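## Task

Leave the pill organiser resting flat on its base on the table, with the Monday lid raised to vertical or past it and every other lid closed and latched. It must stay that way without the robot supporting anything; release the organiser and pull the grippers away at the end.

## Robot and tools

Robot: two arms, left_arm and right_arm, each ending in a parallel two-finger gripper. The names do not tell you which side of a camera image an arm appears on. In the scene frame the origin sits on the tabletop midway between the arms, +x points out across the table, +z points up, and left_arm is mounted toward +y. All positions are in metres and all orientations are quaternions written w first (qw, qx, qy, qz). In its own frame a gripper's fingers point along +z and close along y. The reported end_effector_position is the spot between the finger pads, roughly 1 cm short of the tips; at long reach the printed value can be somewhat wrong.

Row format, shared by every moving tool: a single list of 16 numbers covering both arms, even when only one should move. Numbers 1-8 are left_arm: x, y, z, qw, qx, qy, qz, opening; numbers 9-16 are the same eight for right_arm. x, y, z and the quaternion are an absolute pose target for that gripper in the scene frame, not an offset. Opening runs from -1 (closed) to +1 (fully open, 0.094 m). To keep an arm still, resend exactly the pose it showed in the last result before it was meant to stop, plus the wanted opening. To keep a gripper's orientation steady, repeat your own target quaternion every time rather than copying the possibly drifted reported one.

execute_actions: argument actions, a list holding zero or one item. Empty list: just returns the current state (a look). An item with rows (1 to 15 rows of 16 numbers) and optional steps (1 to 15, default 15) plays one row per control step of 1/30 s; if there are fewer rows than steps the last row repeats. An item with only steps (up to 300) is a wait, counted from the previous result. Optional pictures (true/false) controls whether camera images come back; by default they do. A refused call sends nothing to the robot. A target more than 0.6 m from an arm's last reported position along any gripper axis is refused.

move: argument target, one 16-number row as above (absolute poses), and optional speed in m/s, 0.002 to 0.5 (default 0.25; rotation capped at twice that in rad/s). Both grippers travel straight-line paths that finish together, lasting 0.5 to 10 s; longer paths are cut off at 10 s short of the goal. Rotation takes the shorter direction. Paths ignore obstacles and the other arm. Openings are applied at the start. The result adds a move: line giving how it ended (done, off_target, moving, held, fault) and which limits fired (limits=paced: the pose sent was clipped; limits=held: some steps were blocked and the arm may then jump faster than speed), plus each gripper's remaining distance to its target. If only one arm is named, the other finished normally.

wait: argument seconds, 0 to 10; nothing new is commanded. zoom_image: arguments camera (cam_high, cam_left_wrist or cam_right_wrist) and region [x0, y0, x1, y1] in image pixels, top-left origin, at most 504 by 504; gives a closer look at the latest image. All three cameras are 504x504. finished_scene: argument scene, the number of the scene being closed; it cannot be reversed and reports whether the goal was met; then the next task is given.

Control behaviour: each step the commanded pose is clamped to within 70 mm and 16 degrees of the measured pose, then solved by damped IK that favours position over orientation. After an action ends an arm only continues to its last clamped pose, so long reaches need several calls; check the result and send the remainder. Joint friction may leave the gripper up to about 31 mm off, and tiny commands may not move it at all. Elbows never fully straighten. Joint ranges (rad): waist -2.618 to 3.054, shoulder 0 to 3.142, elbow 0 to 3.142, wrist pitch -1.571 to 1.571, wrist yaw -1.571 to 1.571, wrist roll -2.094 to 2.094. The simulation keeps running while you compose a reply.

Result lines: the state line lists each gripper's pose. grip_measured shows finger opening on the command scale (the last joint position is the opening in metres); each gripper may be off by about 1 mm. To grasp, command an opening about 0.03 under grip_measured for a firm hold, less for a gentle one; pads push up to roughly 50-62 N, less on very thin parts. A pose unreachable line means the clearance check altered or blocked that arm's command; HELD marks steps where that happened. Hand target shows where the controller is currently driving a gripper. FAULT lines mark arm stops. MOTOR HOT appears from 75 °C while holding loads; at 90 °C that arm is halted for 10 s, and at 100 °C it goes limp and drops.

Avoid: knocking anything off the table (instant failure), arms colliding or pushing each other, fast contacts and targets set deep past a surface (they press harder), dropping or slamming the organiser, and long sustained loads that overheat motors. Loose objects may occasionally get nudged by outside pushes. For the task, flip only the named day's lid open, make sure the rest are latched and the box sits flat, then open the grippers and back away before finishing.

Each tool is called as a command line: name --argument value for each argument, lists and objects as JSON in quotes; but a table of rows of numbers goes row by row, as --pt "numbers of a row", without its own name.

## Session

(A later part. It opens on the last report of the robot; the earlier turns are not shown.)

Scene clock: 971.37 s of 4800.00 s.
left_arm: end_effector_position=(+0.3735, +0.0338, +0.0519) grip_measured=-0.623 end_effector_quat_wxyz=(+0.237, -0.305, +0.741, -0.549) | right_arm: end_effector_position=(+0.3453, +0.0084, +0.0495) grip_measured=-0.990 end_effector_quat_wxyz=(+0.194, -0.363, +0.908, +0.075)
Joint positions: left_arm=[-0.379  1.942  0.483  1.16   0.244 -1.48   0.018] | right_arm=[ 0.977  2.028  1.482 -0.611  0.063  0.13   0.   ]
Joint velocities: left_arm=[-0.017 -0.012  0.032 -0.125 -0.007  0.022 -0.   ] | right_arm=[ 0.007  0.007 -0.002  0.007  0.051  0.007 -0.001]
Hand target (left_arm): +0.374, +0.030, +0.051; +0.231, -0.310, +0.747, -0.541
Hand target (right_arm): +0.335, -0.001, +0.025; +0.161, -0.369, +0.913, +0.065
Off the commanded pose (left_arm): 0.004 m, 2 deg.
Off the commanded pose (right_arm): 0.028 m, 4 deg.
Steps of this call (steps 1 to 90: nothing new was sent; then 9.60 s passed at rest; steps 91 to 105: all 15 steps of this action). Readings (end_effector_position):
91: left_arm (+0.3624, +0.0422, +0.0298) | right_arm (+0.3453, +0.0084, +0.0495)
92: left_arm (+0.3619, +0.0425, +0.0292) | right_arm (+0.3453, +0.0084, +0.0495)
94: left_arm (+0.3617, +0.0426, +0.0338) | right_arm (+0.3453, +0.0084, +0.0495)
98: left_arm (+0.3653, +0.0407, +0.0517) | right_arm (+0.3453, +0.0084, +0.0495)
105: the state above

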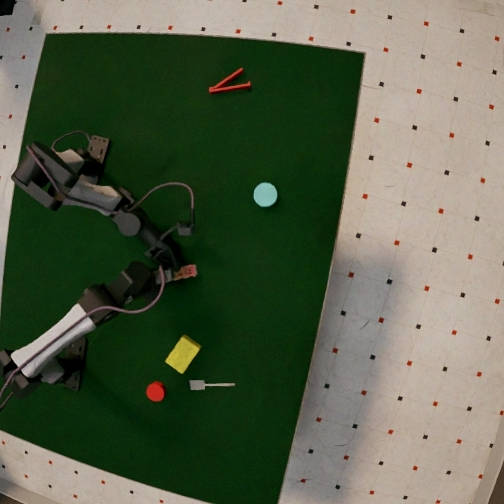

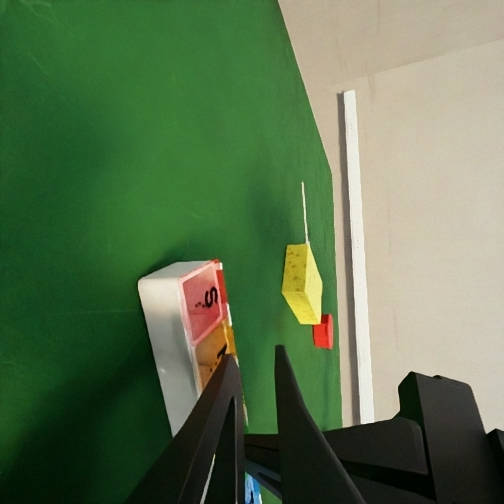

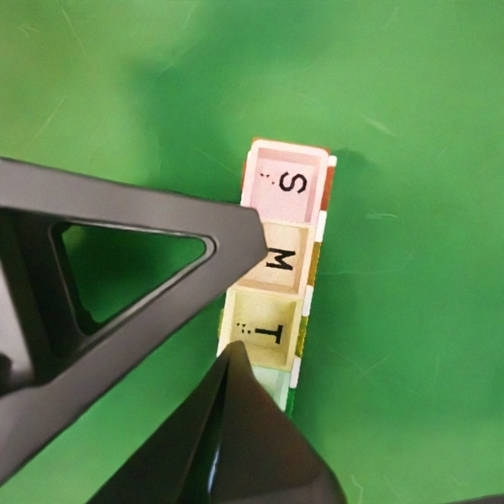

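execute_actions --actions '[{"rows":[[0.364,0.040,0.050,0.23,-0.31,0.747,-0.540,-0.65,0.335,-0.001,0.025,0.161,-0.369,0.913,0.065,-1],[0.355,0.048,0.048,0.23,-0.31,0.747,-0.540,-0.65,0.335,-0.001,0.025,0.161,-0.369,0.913,0.065,-1],[0.350,0.053,0.044,0.23,-0.31,0.747,-0.540,-0.65,0.335,-0.001,0.025,0.161,-0.369,0.913,0.065,-1],[0.349,0.054,0.036,0.23,-0.31,0.747,-0.540,-0.65,0.335,-0.001,0.025,0.161,-0.369,0.913,0.065,-1],[0.349,0.054,0.028,0.23,-0.31,0.747,-0.540,-0.65,0.335,-0.001,0.025,0.161,-0.369,0.913,0.065,-1],[0.349,0.054,0.022,0.23,-0.31,0.747,-0.540,-0.65,0.335,-0.001,0.025,0.161,-0.369,0.913,0.065,-1],[0.349,0.054,0.019,0.23,-0.31,0.747,-0.540,-0.65,0.335,-0.001,0.025,0.161,-0.369,0.913,0.065,-1],[0.349,0.054,0.019,0.23,-0.31,0.747,-0.540,-0.65,0.335,-0.001,0.025,0.161,-0.369,0.913,0.065,-1],[0.352,0.052,0.019,0.23,-0.31,0.747,-0.540,-0.65,0.335,-0.001,0.025,0.161,-0.369,0.913,0.065,-1],[0.355,0.050,0.018,0.23,-0.31,0.747,-0.540,-0.65,0.335,-0.001,0.025,0.161,-0.369,0.913,0.065,-1],[0.358,0.047,0.018,0.23,-0.31,0.747,-0.540,-0.65,0.335,-0.001,0.025,0.161,-0.369,0.913,0.065,-1],[0.361,0.045,0.017,0.23,-0.31,0.747,-0.540,-0.65,0.335,-0.001,0.025,0.161,-0.369,0.913,0.065,-1],[0.363,0.043,0.017,0.23,-0.31,0.747,-0.540,-0.65,0.335,-0.001,0.025,0.161,-0.369,0.913,0.065,-1]],"steps":15}]' --pictures false

execute_actions --actions '[{"rows":[[0.364,0.042,0.016,0.23,-0.31,0.747,-0.540,-0.65,0.335,-0.001,0.025,0.161,-0.369,0.913,0.065,-1],[0.365,0.041,0.016,0.23,-0.31,0.747,-0.540,-0.65,0.335,-0.001,0.025,0.161,-0.369,0.913,0.065,-1],[0.366,0.040,0.016,0.23,-0.31,0.747,-0.540,-0.65,0.335,-0.001,0.025,0.161,-0.369,0.913,0.065,-1],[0.367,0.039,0.016,0.23,-0.31,0.747,-0.540,-0.65,0.335,-0.001,0.025,0.161,-0.369,0.913,0.065,-1],[0.368,0.038,0.016,0.23,-0.31,0.747,-0.540,-0.65,0.335,-0.001,0.025,0.161,-0.369,0.913,0.065,-1]],"steps":10}]'

zoom_image --camera "cam_left_wrist" --region '[170, 250, 330, 410]'

Scene clock: 988.70 s of 4800.00 s.
left_arm: end_effector_position=(+0.3599, +0.0444, +0.0277) grip_measured=-0.648 end_effector_quat_wxyz=(+0.234, -0.307, +0.743, -0.547) | right_arm: end_effector_position=(+0.3453, +0.0084, +0.0495) grip_measured=-0.990 end_effector_quat_wxyz=(+0.194, -0.363, +0.908, +0.075)
Joint positions: left_arm=[-0.37   2.045  0.416  1.323  0.252 -1.479  0.017] | right_arm=[ 0.977  2.028  1.482 -0.611  0.063  0.13   0.   ]
Joint velocities: left_arm=[-0.002  0.105  0.159  0.037 -0.007  0.081 -0.001] | right_arm=[-0.002 -0.007 -0.002 -0.081 -0.051  0.022 -0.001]
Hand target (left_arm): +0.362, +0.043, +0.018; +0.230, -0.310, +0.748, -0.540
Hand target (right_arm): +0.335, -0.001, +0.025; +0.161, -0.369, +0.913, +0.065
Off the commanded pose (left_arm): 0.011 m, 1 deg.
Off the commanded pose (right_arm): 0.028 m, 4 deg.
Steps of this call (steps 1 to 90: nothing new was sent; then 13.83 s passed at rest; steps 91 to 105: all 15 steps of this action). Readings (end_effector_position):
91: left_arm (+0.3715, +0.0354, +0.0454) | right_arm (+0.3453, +0.0084, +0.0495)
92: left_arm (+0.3692, +0.0367, +0.0456) | right_arm (+0.3453, +0.0084, +0.0495)
94: left_arm (+0.3601, +0.0421, +0.0439) | right_arm (+0.3453, +0.0084, +0.0495)
98: left_arm (+0.3511, +0.0494, +0.0277) | right_arm (+0.3453, +0.0084, +0.0495)
105: the state above

Scene clock: 989.03 s of 4800.00 s.
left_arm: end_effector_position=(+0.3675, +0.0401, +0.0297) grip_measured=-0.648 end_effector_quat_wxyz=(+0.239, -0.304, +0.739, -0.552) | right_arm: end_effector_position=(+0.3453, +0.0084, +0.0495) grip_measured=-0.990 end_effector_quat_wxyz=(+0.194, -0.363, +0.908, +0.075)
Joint positions: left_arm=[-0.37   2.065  0.447  1.328  0.252 -1.479  0.017] | right_arm=[ 0.977  2.028  1.482 -0.611  0.063  0.13   0.   ]
Joint velocities: left_arm=[-0.002  0.007  0.002  0.066 -0.022 -0.081  0.001] | right_arm=[-0.017  0.017 -0.002  0.007  0.037  0.022 -0.   ]
Hand target (left_arm): +0.368, +0.038, +0.017; +0.230, -0.310, +0.747, -0.541
Hand target (right_arm): +0.335, -0.001, +0.025; +0.161, -0.369, +0.913, +0.065
Off the commanded pose (left_arm): 0.014 m, 2 deg.
Off the commanded pose (right_arm): 0.028 m, 4 deg.
Steps of this call (steps 1 to 10: all 10 steps of this action). Readings (end_effector_position):
1: left_arm (+0.3611, +0.0438, +0.0281) | right_arm (+0.3453, +0.0084, +0.0495)
2: left_arm (+0.3620, +0.0432, +0.0283) | right_arm (+0.3453, +0.0084, +0.0495)
4: left_arm (+0.3642, +0.0420, +0.0290) | right_arm (+0.3453, +0.0084, +0.0495)
8: left_arm (+0.3673, +0.0403, +0.0295) | right_arm (+0.3453, +0.0084, +0.0495)
10: the state above

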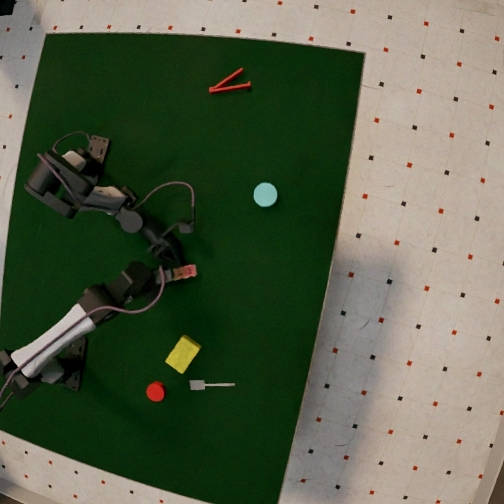

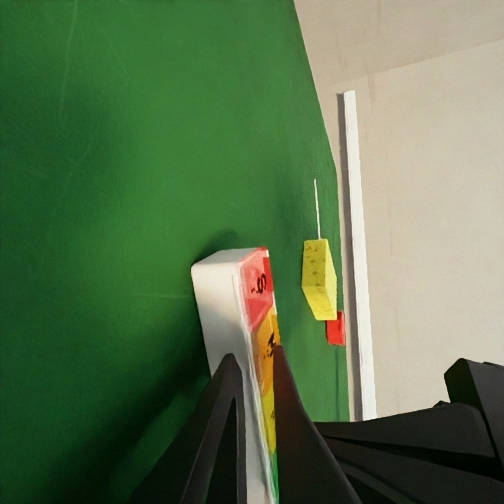

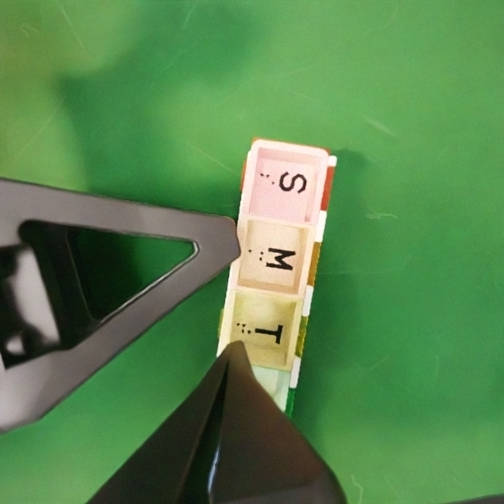

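Region (170, 250, 330, 410) of cam_left_wrist's 504x504 image, scaled by 3.150, with more detail than that image has.

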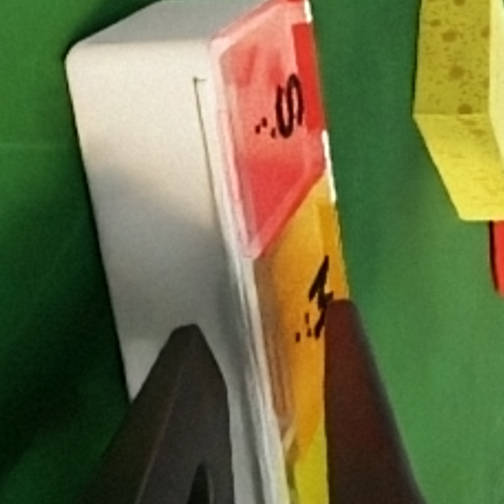

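execute_actions --actions '[{"rows":[[0.368,0.037,0.028,0.23,-0.31,0.747,-0.540,-0.65,0.335,-0.001,0.025,0.161,-0.369,0.913,0.065,-1],[0.368,0.037,0.034,0.23,-0.31,0.747,-0.540,-0.65,0.335,-0.001,0.025,0.161,-0.369,0.913,0.065,-1],[0.369,0.036,0.039,0.23,-0.31,0.747,-0.540,-0.65,0.335,-0.001,0.025,0.161,-0.369,0.913,0.065,-1],[0.369,0.036,0.042,0.23,-0.31,0.747,-0.540,-0.65,0.335,-0.001,0.025,0.161,-0.369,0.913,0.065,-1],[0.370,0.035,0.042,0.23,-0.31,0.747,-0.540,-0.65,0.335,-0.001,0.025,0.161,-0.369,0.913,0.065,-1]],"steps":10}]'

zoom_image --camera "cam_left_wrist" --region '[150, 250, 330, 430]'

Scene clock: 997.80 s of 4800.00 s.
left_arm: end_effector_position=(+0.3694, +0.0395, +0.0439) grip_measured=-0.648 end_effector_quat_wxyz=(+0.237, -0.306, +0.740, -0.549) | right_arm: end_effector_position=(+0.3453, +0.0084, +0.0495) grip_measured=-0.990 end_effector_quat_wxyz=(+0.194, -0.363, +0.908, +0.075)
Joint positions: left_arm=[-0.37   1.976  0.455  1.224  0.25  -1.479  0.017] | right_arm=[ 0.977  2.028  1.482 -0.611  0.063  0.13   0.   ]
Joint velocities: left_arm=[-0.017 -0.007 -0.007 -0.198 -0.066 -0.022  0.001] | right_arm=[ 0.002 -0.002  0.002 -0.007  0.022 -0.037  0.   ]
Hand target (left_arm): +0.370, +0.035, +0.042; +0.231, -0.310, +0.747, -0.541
Hand target (right_arm): +0.335, -0.001, +0.025; +0.161, -0.369, +0.913, +0.065
Off the commanded pose (left_arm): 0.005 m, 2 deg.
Off the commanded pose (right_arm): 0.028 m, 4 deg.
Steps of this call (steps 1 to 90: nothing new was sent; then 5.43 s passed at rest; steps 91 to 100: all 10 steps of this action). Readings (end_effector_position):
91: left_arm (+0.3674, +0.0402, +0.0294) | right_arm (+0.3453, +0.0084, +0.0495)
92: left_arm (+0.3672, +0.0404, +0.0294) | right_arm (+0.3453, +0.0084, +0.0495)
94: left_arm (+0.3670, +0.0407, +0.0325) | right_arm (+0.3453, +0.0084, +0.0495)
98: left_arm (+0.3694, +0.0394, +0.0446) | right_arm (+0.3453, +0.0084, +0.0495)
100: the state above

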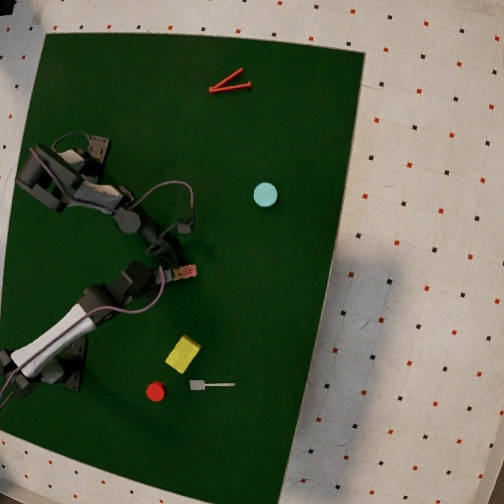

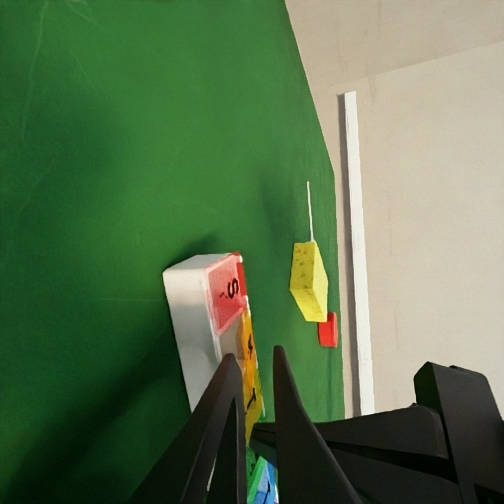

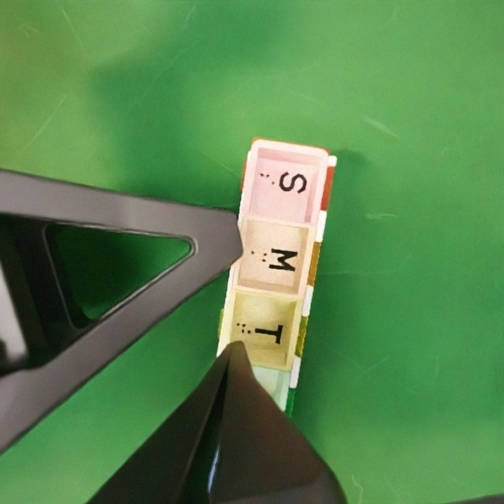

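Region (150, 250, 330, 430) of cam_left_wrist's 504x504 image, scaled by 2.800, with more detail than that image has.

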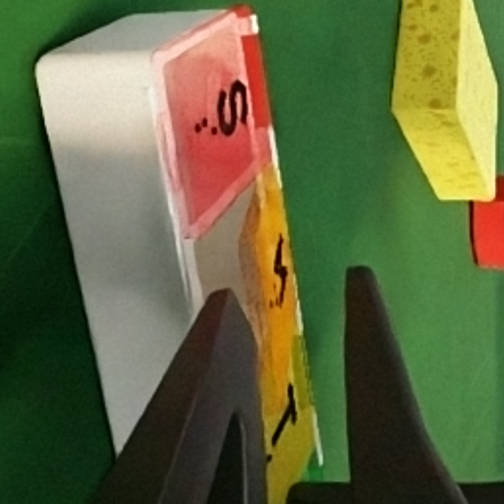

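execute_actions --actions '[{"rows":[[0.372,0.034,0.044,0.23,-0.31,0.747,-0.540,-0.65,0.335,-0.001,0.025,0.161,-0.369,0.913,0.065,-1],[0.374,0.032,0.045,0.23,-0.31,0.747,-0.540,-0.65,0.335,-0.001,0.025,0.161,-0.369,0.913,0.065,-1],[0.375,0.031,0.046,0.23,-0.31,0.747,-0.540,-0.62,0.335,-0.001,0.025,0.161,-0.369,0.913,0.065,-1],[0.376,0.030,0.047,0.23,-0.31,0.747,-0.540,-0.6,0.335,-0.001,0.025,0.161,-0.369,0.913,0.065,-1],[0.377,0.029,0.048,0.23,-0.31,0.747,-0.540,-0.58,0.335,-0.001,0.025,0.161,-0.369,0.913,0.065,-1],[0.378,0.028,0.049,0.23,-0.31,0.747,-0.540,-0.55,0.335,-0.001,0.025,0.161,-0.369,0.913,0.065,-1]],"steps":12}]'

zoom_image --camera "cam_left_wrist" --region '[150, 250, 330, 430]'

Scene clock: 1012.17 s of 4800.00 s.
left_arm: end_effector_position=(+0.3767, +0.0326, +0.0450) grip_measured=-0.553 end_effector_quat_wxyz=(+0.232, -0.309, +0.746, -0.542) | right_arm: end_effector_position=(+0.3455, +0.0087, +0.0497) grip_measured=-0.990 end_effector_quat_wxyz=(+0.194, -0.363, +0.908, +0.075)
Joint positions: left_arm=[-0.378  1.962  0.503  1.139  0.241 -1.479  0.021] | right_arm=[ 0.977  2.028  1.482 -0.61   0.063  0.13   0.   ]
Joint velocities: left_arm=[ 0.007 -0.007 -0.007 -0.081  0.037  0.007 -0.001] | right_arm=[-0.007  0.002 -0.002 -0.022 -0.051  0.022 -0.001]
Hand target (left_arm): +0.378, +0.028, +0.049; +0.230, -0.310, +0.747, -0.541
Hand target (right_arm): +0.335, -0.001, +0.025; +0.161, -0.369, +0.913, +0.065
Off the commanded pose (left_arm): 0.006 m, 0 deg.
Off the commanded pose (right_arm): 0.029 m, 4 deg.
Steps of this call (steps 1 to 90: nothing new was sent; then 10.97 s passed at rest; steps 91 to 102: all 12 steps of this action). Readings (end_effector_position):
91: left_arm (+0.3679, +0.0410, +0.0364) | right_arm (+0.3453, +0.0084, +0.0495)
92: left_arm (+0.3687, +0.0405, +0.0363) | right_arm (+0.3453, +0.0084, +0.0495)
94: left_arm (+0.3713, +0.0386, +0.0373) | right_arm (+0.3453, +0.0085, +0.0496)
98: left_arm (+0.3752, +0.0348, +0.0412) | right_arm (+0.3455, +0.0087, +0.0497)
102: the state above

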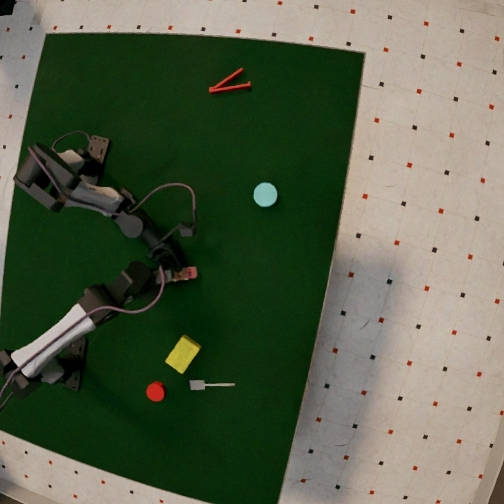

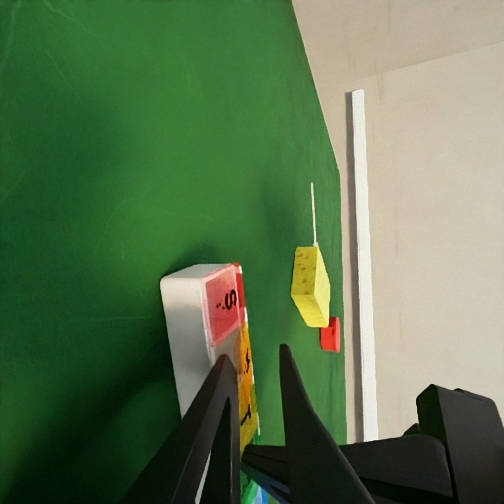

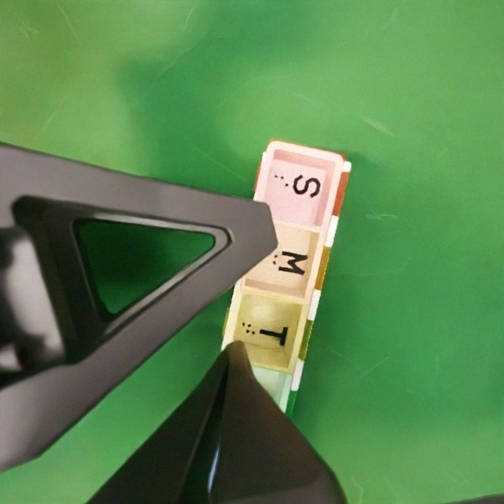

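Region (150, 250, 330, 430) of cam_left_wrist's 504x504 image, scaled by 2.800, with more detail than that image has.

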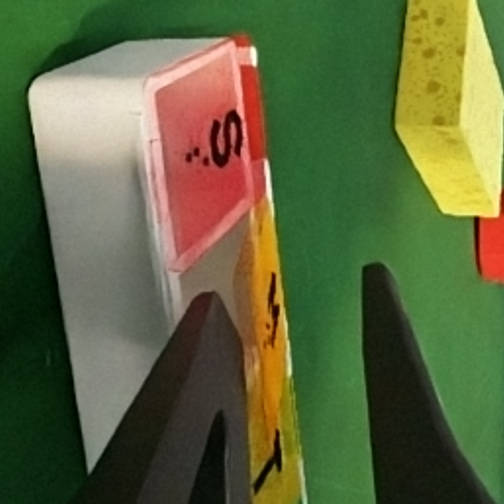

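execute_actions --actions '[{"rows":[[0.377,0.031,0.050,0.23,-0.31,0.747,-0.540,-0.58,0.335,-0.001,0.025,0.161,-0.369,0.913,0.065,-1],[0.377,0.031,0.053,0.23,-0.31,0.747,-0.540,-0.58,0.335,-0.001,0.025,0.161,-0.369,0.913,0.065,-1],[0.377,0.031,0.055,0.23,-0.31,0.747,-0.540,-0.58,0.335,-0.001,0.025,0.161,-0.369,0.913,0.065,-1],[0.377,0.031,0.056,0.23,-0.31,0.747,-0.540,-0.58,0.335,-0.001,0.025,0.161,-0.369,0.913,0.065,-1],[0.378,0.030,0.057,0.23,-0.31,0.747,-0.540,-0.58,0.335,-0.001,0.025,0.161,-0.369,0.913,0.065,-1],[0.379,0.029,0.057,0.23,-0.31,0.747,-0.540,-0.56,0.335,-0.001,0.025,0.161,-0.369,0.913,0.065,-1],[0.381,0.027,0.058,0.23,-0.31,0.747,-0.540,-0.54,0.335,-0.001,0.025,0.161,-0.369,0.913,0.065,-1],[0.383,0.025,0.058,0.23,-0.31,0.747,-0.540,-0.52,0.335,-0.001,0.025,0.161,-0.369,0.913,0.065,-1]],"steps":12}]'

zoom_image --camera "cam_left_wrist" --region '[150, 250, 330, 430]'

Scene clock: 1025.00 s of 4800.00 s.
left_arm: end_effector_position=(+0.3826, +0.0294, +0.0572) grip_measured=-0.523 end_effector_quat_wxyz=(+0.235, -0.308, +0.744, -0.544) | right_arm: end_effector_position=(+0.3455, +0.0087, +0.0497) grip_measured=-0.990 end_effector_quat_wxyz=(+0.194, -0.363, +0.908, +0.075)
Joint positions: left_arm=[-0.378  1.923  0.53   1.082  0.241 -1.479  0.022] | right_arm=[ 0.977  2.028  1.482 -0.61   0.063  0.13   0.   ]
Joint velocities: left_arm=[ 0.002 -0.007  0.022 -0.051  0.022  0.007 -0.001] | right_arm=[-0.012 -0.007  0.002  0.066  0.037 -0.051  0.   ]
Hand target (left_arm): +0.383, +0.025, +0.058; +0.230, -0.310, +0.747, -0.541
Hand target (right_arm): +0.335, -0.001, +0.025; +0.161, -0.369, +0.913, +0.065
Off the commanded pose (left_arm): 0.005 m, 1 deg.
Off the commanded pose (right_arm): 0.029 m, 4 deg.
Steps of this call (steps 1 to 90: nothing new was sent; then 9.43 s passed at rest; steps 91 to 102: all 12 steps of this action). Readings (end_effector_position):
91: left_arm (+0.3760, +0.0331, +0.0424) | right_arm (+0.3455, +0.0087, +0.0497)
92: left_arm (+0.3759, +0.0331, +0.0426) | right_arm (+0.3455, +0.0087, +0.0497)
94: left_arm (+0.3758, +0.0332, +0.0454) | right_arm (+0.3455, +0.0087, +0.0497)
98: left_arm (+0.3783, +0.0318, +0.0539) | right_arm (+0.3455, +0.0087, +0.0497)
102: the state above

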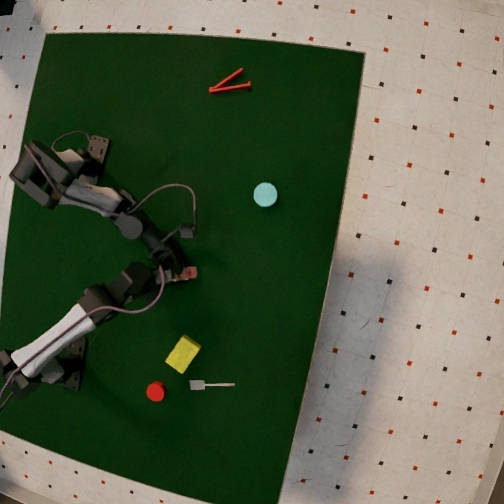

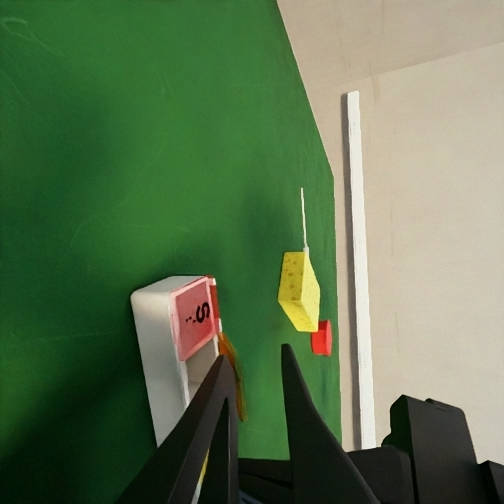

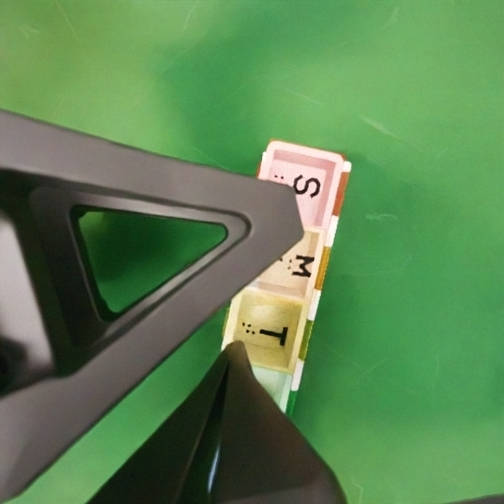

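Region (150, 250, 330, 430) of cam_left_wrist's 504x504 image, scaled by 2.800, with more detail than that image has.

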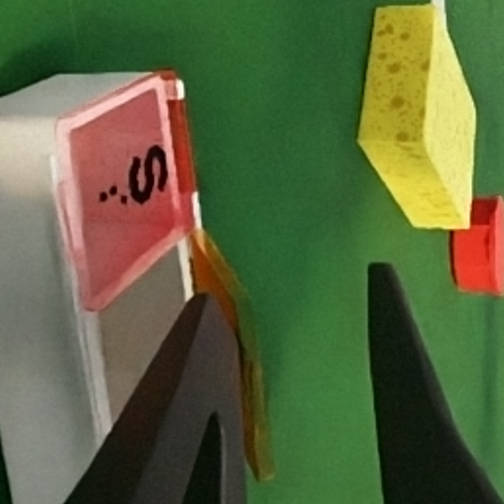

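Lid now ~45°. Keep advancing at this height.

execute_actions --actions '[{"rows":[[0.384,0.024,0.059,0.23,-0.31,0.747,-0.540,-0.5,0.335,-0.001,0.025,0.161,-0.369,0.913,0.065,-1],[0.386,0.022,0.059,0.23,-0.31,0.747,-0.540,-0.48,0.335,-0.001,0.025,0.161,-0.369,0.913,0.065,-1],[0.388,0.020,0.060,0.23,-0.31,0.747,-0.540,-0.46,0.335,-0.001,0.025,0.161,-0.369,0.913,0.065,-1],[0.390,0.018,0.060,0.23,-0.31,0.747,-0.540,-0.44,0.335,-0.001,0.025,0.161,-0.369,0.913,0.065,-1],[0.392,0.016,0.061,0.23,-0.31,0.747,-0.540,-0.42,0.335,-0.001,0.025,0.161,-0.369,0.913,0.065,-1],[0.394,0.014,0.061,0.23,-0.31,0.747,-0.540,-0.40,0.335,-0.001,0.025,0.161,-0.369,0.913,0.065,-1]],"steps":12}]'

Scene clock: 1031.60 s of 4800.00 s.
left_arm: end_effector_position=(+0.3947, +0.0174, +0.0690) grip_measured=-0.403 end_effector_quat_wxyz=(+0.239, -0.303, +0.740, -0.551) | right_arm: end_effector_position=(+0.3455, +0.0087, +0.0497) grip_measured=-0.990 end_effector_quat_wxyz=(+0.194, -0.363, +0.908, +0.075)
Joint positions: left_arm=[-0.392  1.923  0.597  1.035  0.231 -1.48   0.028] | right_arm=[ 0.977  2.028  1.482 -0.61   0.063  0.13   0.   ]
Joint velocities: left_arm=[ 0.012 -0.017  0.007 -0.139 -0.037  0.007 -0.001] | right_arm=[-0.017  0.007  0.012  0.007  0.066  0.022 -0.   ]
Hand target (left_arm): +0.394, +0.015, +0.061; +0.231, -0.310, +0.747, -0.540
Hand target (right_arm): +0.335, -0.001, +0.025; +0.161, -0.369, +0.913, +0.065
Off the commanded pose (left_arm): 0.009 m, 2 deg.
Off the commanded pose (right_arm): 0.029 m, 4 deg.
Steps of this call (steps 1 to 90: nothing new was sent; then 3.20 s passed at rest; steps 91 to 102: all 12 steps of this action). Readings (end_effector_position):
91: left_arm (+0.3819, +0.0299, +0.0541) | right_arm (+0.3455, +0.0087, +0.0497)
92: left_arm (+0.3822, +0.0297, +0.0540) | right_arm (+0.3455, +0.0087, +0.0497)
94: left_arm (+0.3848, +0.0276, +0.0557) | right_arm (+0.3455, +0.0087, +0.0497)
98: left_arm (+0.3928, +0.0187, +0.0668) | right_arm (+0.3455, +0.0087, +0.0497)
102: the state above

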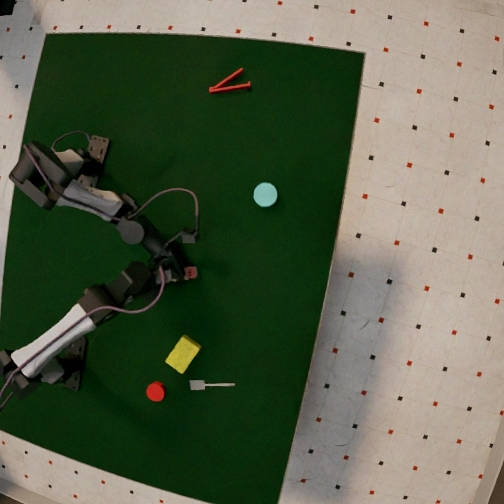

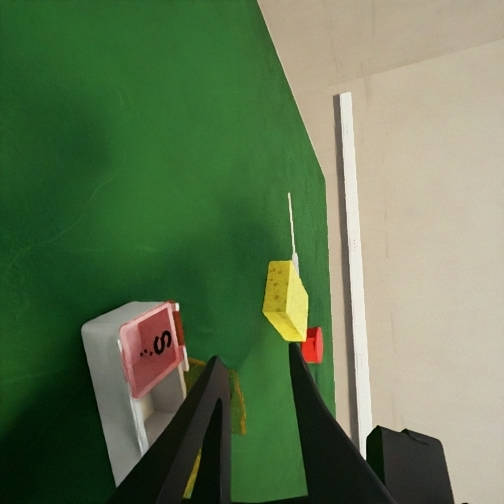

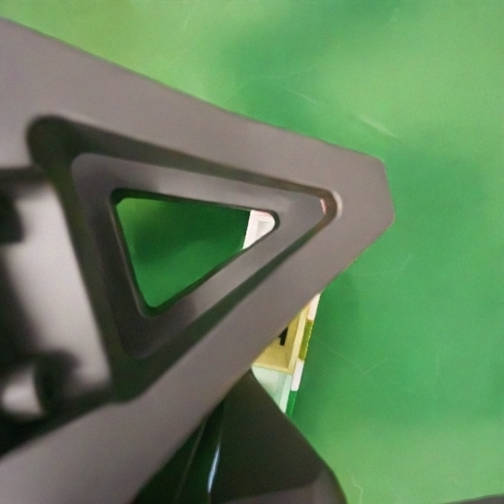

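execute_actions --actions '[{"rows":[[0.396,0.014,0.058,0.23,-0.31,0.747,-0.540,-0.42,0.335,-0.001,0.025,0.161,-0.369,0.913,0.065,-1],[0.397,0.013,0.056,0.23,-0.31,0.747,-0.540,-0.44,0.335,-0.001,0.025,0.161,-0.369,0.913,0.065,-1],[0.398,0.012,0.055,0.23,-0.31,0.747,-0.540,-0.46,0.335,-0.001,0.025,0.161,-0.369,0.913,0.065,-1],[0.400,0.010,0.055,0.23,-0.31,0.747,-0.540,-0.46,0.335,-0.001,0.025,0.161,-0.369,0.913,0.065,-1],[0.402,0.008,0.055,0.23,-0.31,0.747,-0.540,-0.46,0.335,-0.001,0.025,0.161,-0.369,0.913,0.065,-1]],"steps":10}]'

zoom_image --camera "cam_left_wrist" --region '[70, 270, 300, 500]'

Scene clock: 1041.67 s of 4800.00 s.
left_arm: end_effector_position=(+0.4024, +0.0136, +0.0670) grip_measured=-0.458 end_effector_quat_wxyz=(+0.240, -0.305, +0.740, -0.549) | right_arm: end_effector_position=(+0.3455, +0.0087, +0.0497) grip_measured=-0.990 end_effector_quat_wxyz=(+0.194, -0.363, +0.908, +0.075)
Joint positions: left_arm=[-0.392  1.95   0.633  1.025  0.227 -1.482  0.025] | right_arm=[ 0.977  2.028  1.482 -0.61   0.063  0.13   0.   ]
Joint velocities: left_arm=[ 0.012  0.007  0.012  0.051 -0.037  0.051 -0.001] | right_arm=[-0.007 -0.022  0.002 -0.037 -0.066 -0.022 -0.001]
Hand target (left_arm): +0.402, +0.008, +0.055; +0.230, -0.310, +0.748, -0.540
Hand target (right_arm): +0.335, -0.001, +0.025; +0.161, -0.369, +0.913, +0.065
Off the commanded pose (left_arm): 0.013 m, 2 deg.
Off the commanded pose (right_arm): 0.029 m, 4 deg.
Steps of this call (steps 1 to 90: nothing new was sent; then 6.73 s passed at rest; steps 91 to 100: all 10 steps of this action). Readings (end_effector_position):
91: left_arm (+0.3943, +0.0180, +0.0666) | right_arm (+0.3455, +0.0087, +0.0497)
92: left_arm (+0.3943, +0.0180, +0.0666) | right_arm (+0.3455, +0.0087, +0.0497)
94: left_arm (+0.3958, +0.0171, +0.0663) | right_arm (+0.3455, +0.0087, +0.0497)
98: left_arm (+0.4018, +0.0139, +0.0665) | right_arm (+0.3455, +0.0087, +0.0497)
100: the state above

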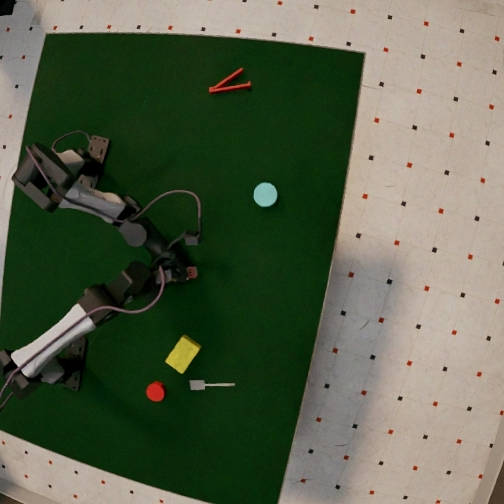

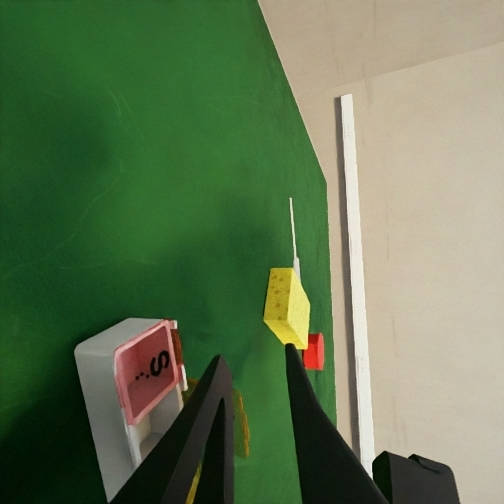

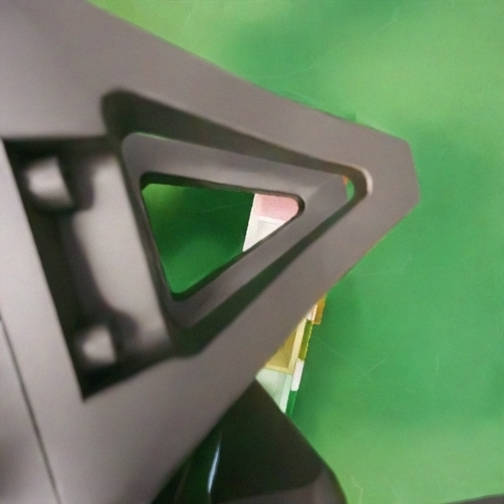

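Region (70, 270, 300, 500) of cam_left_wrist's 504x504 image, scaled by 2.191, with more detail than that image has.

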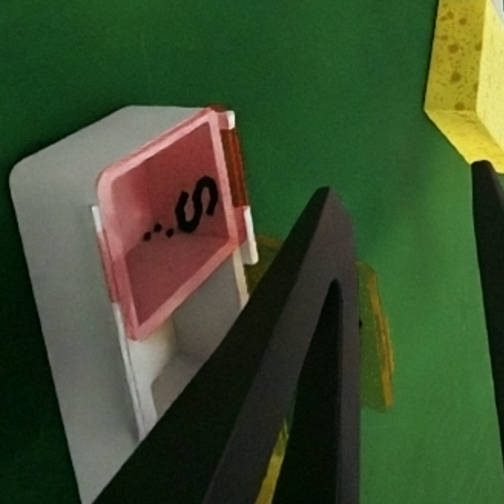

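execute_actions --actions '[{"rows":[[0.398,0.014,0.066,0.23,-0.31,0.747,-0.540,-0.46,0.335,-0.001,0.025,0.161,-0.369,0.913,0.065,-1],[0.392,0.020,0.074,0.23,-0.31,0.747,-0.540,-0.46,0.335,-0.001,0.025,0.161,-0.369,0.913,0.065,-1],[0.384,0.028,0.080,0.23,-0.31,0.747,-0.540,-0.46,0.335,-0.001,0.025,0.161,-0.369,0.913,0.065,-1],[0.374,0.038,0.086,0.23,-0.31,0.747,-0.540,-0.46,0.335,-0.001,0.025,0.161,-0.369,0.913,0.065,-1],[0.362,0.050,0.092,0.23,-0.31,0.747,-0.540,-0.46,0.335,-0.001,0.025,0.161,-0.369,0.913,0.065,-1],[0.350,0.062,0.098,0.23,-0.31,0.747,-0.540,-0.46,0.335,-0.001,0.025,0.161,-0.369,0.913,0.065,-1],[0.335,0.077,0.104,0.23,-0.31,0.747,-0.540,-0.46,0.335,-0.001,0.025,0.161,-0.369,0.913,0.065,-1],[0.320,0.092,0.110,0.23,-0.31,0.747,-0.540,-0.46,0.335,-0.001,0.025,0.161,-0.369,0.913,0.065,-1],[0.305,0.107,0.116,0.23,-0.31,0.747,-0.540,-0.46,0.335,-0.001,0.025,0.161,-0.369,0.913,0.065,-1]],"steps":15}]'

zoom_image --camera "cam_right_wrist" --region '[160, 100, 420, 400]'

Scene clock: 1050.23 s of 4800.00 s.
left_arm: end_effector_position=(+0.3187, +0.1015, +0.1360) grip_measured=-0.458 end_effector_quat_wxyz=(+0.271, -0.302, +0.711, -0.574) | right_arm: end_effector_position=(+0.3455, +0.0087, +0.0497) grip_measured=-0.990 end_effector_quat_wxyz=(+0.194, -0.363, +0.908, +0.075)
Joint positions: left_arm=[-0.245  1.262  0.225  0.83   0.337 -1.463  0.025] | right_arm=[ 0.977  2.028  1.482 -0.61   0.063  0.13   0.   ]
Joint velocities: left_arm=[ 0.139 -0.681 -0.012 -0.74   0.256  0.066 -0.   ] | right_arm=[-0.002 -0.007 -0.002 -0.037 -0.037  0.007 -0.   ]
Hand target (left_arm): +0.304, +0.105, +0.114; +0.233, -0.310, +0.739, -0.550
Hand target (right_arm): +0.335, -0.001, +0.025; +0.161, -0.369, +0.913, +0.065
Off the commanded pose (left_arm): 0.025 m, 7 deg.
Off the commanded pose (right_arm): 0.029 m, 4 deg.
Steps of this call (steps 1 to 90: nothing new was sent; then 5.07 s passed at rest; steps 91 to 105: all 15 steps of this action). Readings (end_effector_position):
91: left_arm (+0.4025, +0.0138, +0.0667) | right_arm (+0.3455, +0.0087, +0.0497)
92: left_arm (+0.4014, +0.0144, +0.0668) | right_arm (+0.3455, +0.0087, +0.0497)
94: left_arm (+0.3930, +0.0192, +0.0721) | right_arm (+0.3455, +0.0087, +0.0497)
98: left_arm (+0.3600, +0.0512, +0.0993) | right_arm (+0.3455, +0.0087, +0.0497)
105: the state above

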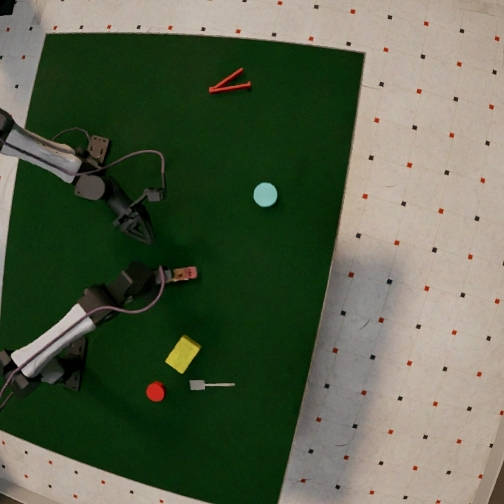

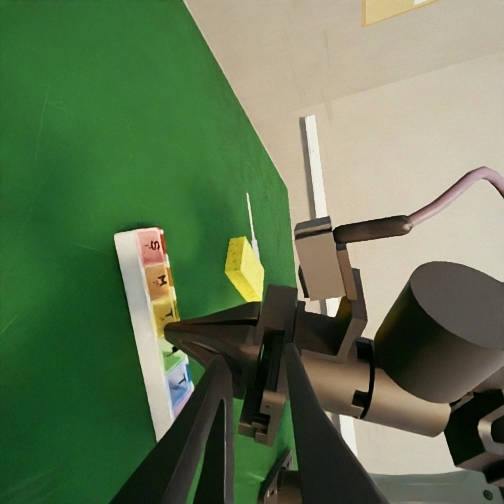

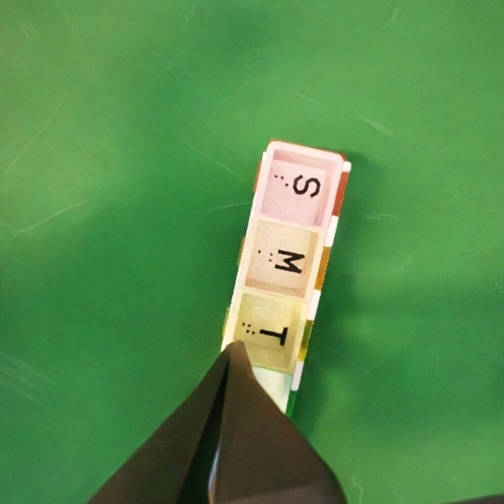

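Region (160, 100, 420, 400) of cam_right_wrist's 504x504 image, scaled by 1.680, with more detail than that image has; it fills the left 437 columns of this view, and the rest is white.

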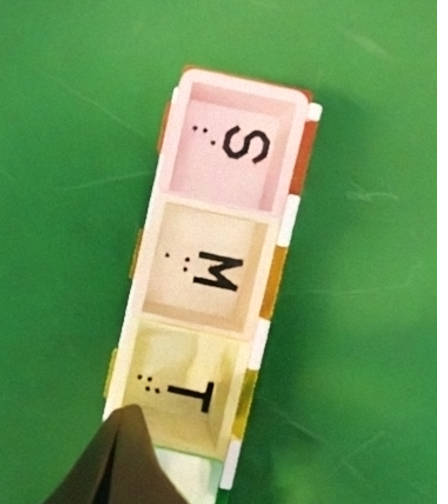

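execute_actions --actions '[{"rows":[[0.325,0.090,0.095,0.23,-0.31,0.747,-0.540,-0.65,0.335,-0.001,0.025,0.161,-0.369,0.913,0.065,-1],[0.335,0.078,0.075,0.23,-0.31,0.747,-0.540,-0.65,0.335,-0.001,0.025,0.161,-0.369,0.913,0.065,-1],[0.345,0.066,0.055,0.23,-0.31,0.747,-0.540,-0.65,0.335,-0.001,0.025,0.161,-0.369,0.913,0.065,-1],[0.352,0.058,0.040,0.23,-0.31,0.747,-0.540,-0.65,0.335,-0.001,0.025,0.161,-0.369,0.913,0.065,-1],[0.355,0.054,0.030,0.23,-0.31,0.747,-0.540,-0.65,0.335,-0.001,0.025,0.161,-0.369,0.913,0.065,-1],[0.356,0.053,0.023,0.23,-0.31,0.747,-0.540,-0.65,0.335,-0.001,0.025,0.161,-0.369,0.913,0.065,-1],[0.357,0.052,0.019,0.23,-0.31,0.747,-0.540,-0.65,0.335,-0.001,0.025,0.161,-0.369,0.913,0.065,-1]],"steps":15}]' --pictures false

execute_actions --actions '[{"rows":[[0.359,0.050,0.018,0.23,-0.31,0.747,-0.540,-0.65,0.335,-0.001,0.025,0.161,-0.369,0.913,0.065,-1],[0.361,0.048,0.018,0.23,-0.31,0.747,-0.540,-0.65,0.335,-0.001,0.025,0.161,-0.369,0.913,0.065,-1],[0.363,0.046,0.017,0.23,-0.31,0.747,-0.540,-0.65,0.335,-0.001,0.025,0.161,-0.369,0.913,0.065,-1],[0.365,0.044,0.017,0.23,-0.31,0.747,-0.540,-0.65,0.335,-0.001,0.025,0.161,-0.369,0.913,0.065,-1],[0.367,0.042,0.016,0.23,-0.31,0.747,-0.540,-0.65,0.335,-0.001,0.025,0.161,-0.369,0.913,0.065,-1],[0.369,0.040,0.016,0.23,-0.31,0.747,-0.540,-0.65,0.335,-0.001,0.025,0.161,-0.369,0.913,0.065,-1],[0.370,0.039,0.016,0.23,-0.31,0.747,-0.540,-0.65,0.335,-0.001,0.025,0.161,-0.369,0.913,0.065,-1]],"steps":14}]'

Scene clock: 1074.93 s of 4800.00 s.
left_arm: end_effector_position=(+0.3523, +0.0565, +0.0226) grip_measured=-0.650 end_effector_quat_wxyz=(+0.219, -0.309, +0.758, -0.530) | right_arm: end_effector_position=(+0.3455, +0.0087, +0.0497) grip_measured=-0.990 end_effector_quat_wxyz=(+0.194, -0.363, +0.908, +0.075)
Joint positions: left_arm=[-0.333  1.989  0.384  1.239  0.299 -1.455  0.016] | right_arm=[ 0.977  2.028  1.482 -0.61   0.063  0.13   0.   ]
Joint velocities: left_arm=[ 0.007  0.252  0.002  0.564  0.051 -0.081  0.001] | right_arm=[ 0.012 -0.012 -0.012 -0.007  0.007 -0.081  0.001]
Hand target (left_arm): +0.357, +0.053, +0.021; +0.228, -0.311, +0.750, -0.538
Hand target (right_arm): +0.335, -0.001, +0.025; +0.161, -0.369, +0.913, +0.065
Off the commanded pose (left_arm): 0.007 m, 2 deg.
Off the commanded pose (right_arm): 0.029 m, 4 deg.
Steps of this call (steps 1 to 90: nothing new was sent; then 21.20 s passed at rest; steps 91 to 105: all 15 steps of this action). Readings (end_effector_position):
91: left_arm (+0.3099, +0.1000, +0.1200) | right_arm (+0.3455, +0.0087, +0.0497)
92: left_arm (+0.3140, +0.0975, +0.1145) | right_arm (+0.3455, +0.0087, +0.0497)
94: left_arm (+0.3213, +0.0865, +0.0868) | right_arm (+0.3455, +0.0087, +0.0497)
98: left_arm (+0.3298, +0.0679, +0.0151) | right_arm (+0.3455, +0.0087, +0.0497)
105: the state above

Scene clock: 1075.40 s of 4800.00 s.
left_arm: end_effector_position=(+0.3699, +0.0415, +0.0291) grip_measured=-0.650 end_effector_quat_wxyz=(+0.237, -0.302, +0.741, -0.551) | right_arm: end_effector_position=(+0.3455, +0.0087, +0.0497) grip_measured=-0.990 end_effector_quat_wxyz=(+0.194, -0.363, +0.908, +0.075)
Joint positions: left_arm=[-0.358  2.063  0.455  1.312  0.268 -1.471  0.016] | right_arm=[ 0.977  2.028  1.482 -0.61   0.063  0.13   0.   ]
Joint velocities: left_arm=[ 0.007 -0.002 -0.017  0.007 -0.022 -0.081 -0.001] | right_arm=[-0.002 -0.017  0.007  0.095  0.007  0.037  0.   ]
Hand target (left_arm): +0.370, +0.039, +0.016; +0.231, -0.310, +0.748, -0.540
Hand target (right_arm): +0.335, -0.001, +0.025; +0.161, -0.369, +0.913, +0.065
Off the commanded pose (left_arm): 0.013 m, 2 deg.
Off the commanded pose (right_arm): 0.029 m, 4 deg.
Steps of this call (steps 1 to 14: all 14 steps of this action). Readings (end_effector_position):
1: left_arm (+0.3535, +0.0558, +0.0234) | right_arm (+0.3455, +0.0087, +0.0497)
2: left_arm (+0.3551, +0.0545, +0.0247) | right_arm (+0.3455, +0.0087, +0.0497)
4: left_arm (+0.3594, +0.0504, +0.0266) | right_arm (+0.3455, +0.0087, +0.0497)
8: left_arm (+0.3678, +0.0424, +0.0289) | right_arm (+0.3455, +0.0087, +0.0497)
14: the state above

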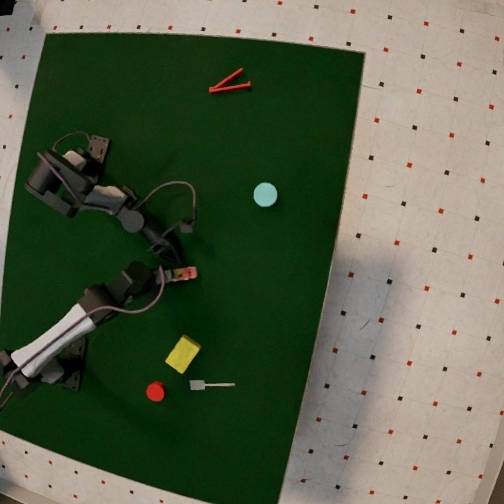

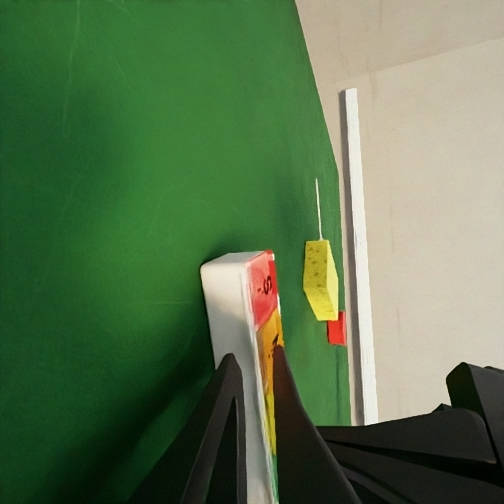

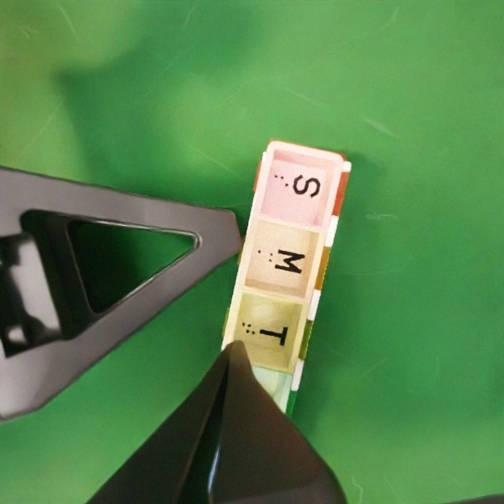

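execute_actions --actions '[{"rows":[[0.370,0.037,0.016,0.23,-0.31,0.747,-0.540,-0.65,0.335,-0.001,0.025,0.161,-0.369,0.913,0.065,-1],[0.371,0.035,0.016,0.23,-0.31,0.747,-0.540,-0.65,0.335,-0.001,0.025,0.161,-0.369,0.913,0.065,-1],[0.372,0.034,0.016,0.23,-0.31,0.747,-0.540,-0.65,0.335,-0.001,0.025,0.161,-0.369,0.913,0.065,-1],[0.372,0.033,0.016,0.23,-0.31,0.747,-0.540,-0.65,0.335,-0.001,0.025,0.161,-0.369,0.913,0.065,-1],[0.372,0.033,0.016,0.23,-0.31,0.747,-0.540,-0.65,0.335,-0.001,0.025,0.161,-0.369,0.913,0.065,-1],[0.372,0.033,0.028,0.23,-0.31,0.747,-0.540,-0.65,0.335,-0.001,0.025,0.161,-0.369,0.913,0.065,-1],[0.372,0.033,0.034,0.23,-0.31,0.747,-0.540,-0.65,0.335,-0.001,0.025,0.161,-0.369,0.913,0.065,-1],[0.373,0.032,0.039,0.23,-0.31,0.747,-0.540,-0.65,0.335,-0.001,0.025,0.161,-0.369,0.913,0.065,-1],[0.373,0.032,0.043,0.23,-0.31,0.747,-0.540,-0.65,0.335,-0.001,0.025,0.161,-0.369,0.913,0.065,-1],[0.374,0.031,0.046,0.23,-0.31,0.747,-0.540,-0.65,0.335,-0.001,0.025,0.161,-0.369,0.913,0.065,-1],[0.374,0.031,0.048,0.23,-0.31,0.747,-0.540,-0.65,0.335,-0.001,0.025,0.161,-0.369,0.913,0.065,-1],[0.375,0.030,0.050,0.23,-0.31,0.747,-0.540,-0.64,0.335,-0.001,0.025,0.161,-0.369,0.913,0.065,-1]],"steps":15}]'

zoom_image --camera "cam_left_wrist" --region '[150, 250, 330, 430]'

Scene clock: 1090.57 s of 4800.00 s.
left_arm: end_effector_position=(+0.3753, +0.0336, +0.0543) grip_measured=-0.643 end_effector_quat_wxyz=(+0.242, -0.301, +0.738, -0.553) | right_arm: end_effector_position=(+0.3455, +0.0087, +0.0497) grip_measured=-0.990 end_effector_quat_wxyz=(+0.194, -0.363, +0.908, +0.075)
Joint positions: left_arm=[-0.377  1.95   0.485  1.182  0.244 -1.477  0.017] | right_arm=[ 0.977  2.028  1.482 -0.61   0.063  0.13   0.   ]
Joint velocities: left_arm=[-0.032 -0.105  0.105 -0.168 -0.007 -0.066  0.   ] | right_arm=[-0.012  0.022  0.007  0.095 -0.022 -0.037  0.   ]
Hand target (left_arm): +0.375, +0.030, +0.050; +0.231, -0.310, +0.747, -0.541
Hand target (right_arm): +0.335, -0.001, +0.025; +0.161, -0.369, +0.913, +0.065
Off the commanded pose (left_arm): 0.006 m, 2 deg.
Off the commanded pose (right_arm): 0.029 m, 4 deg.
Steps of this call (steps 1 to 90: nothing new was sent; then 11.67 s passed at rest; steps 91 to 105: all 15 steps of this action). Readings (end_effector_position):
91: left_arm (+0.3700, +0.0416, +0.0291) | right_arm (+0.3455, +0.0087, +0.0497)
92: left_arm (+0.3702, +0.0413, +0.0293) | right_arm (+0.3455, +0.0087, +0.0497)
94: left_arm (+0.3709, +0.0388, +0.0297) | right_arm (+0.3455, +0.0087, +0.0497)
98: left_arm (+0.3707, +0.0366, +0.0301) | right_arm (+0.3455, +0.0087, +0.0497)
105: the state above

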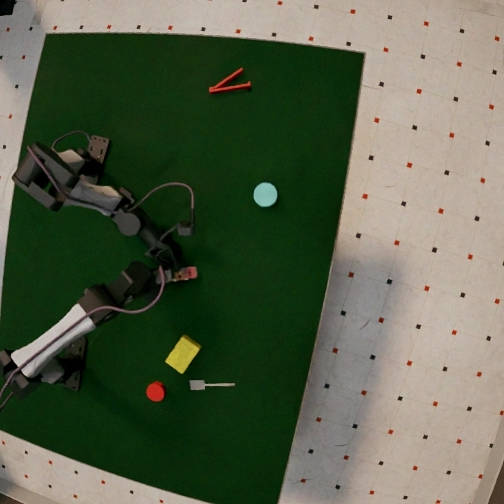

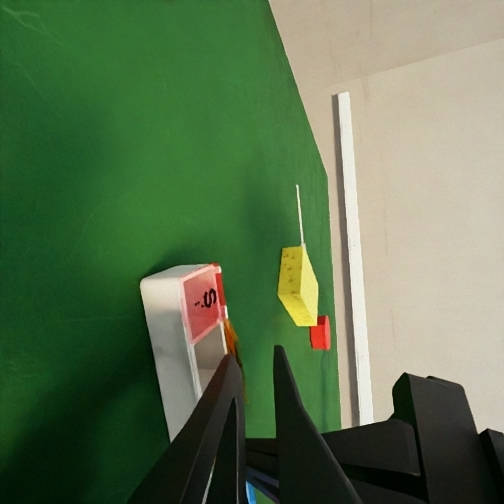

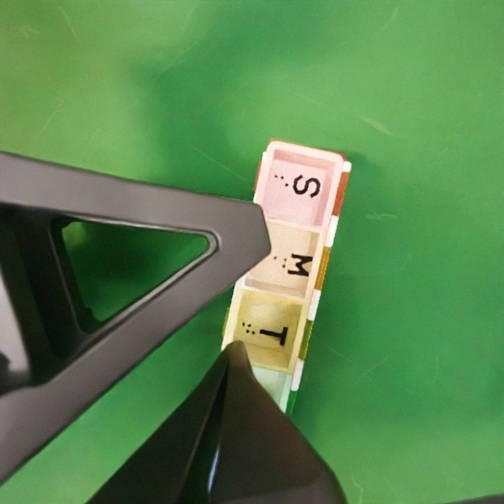

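Region (150, 250, 330, 430) of cam_left_wrist's 504x504 image, scaled by 2.800, with more detail than that image has.

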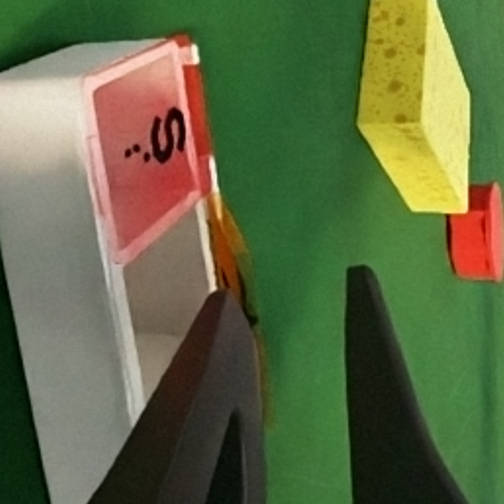

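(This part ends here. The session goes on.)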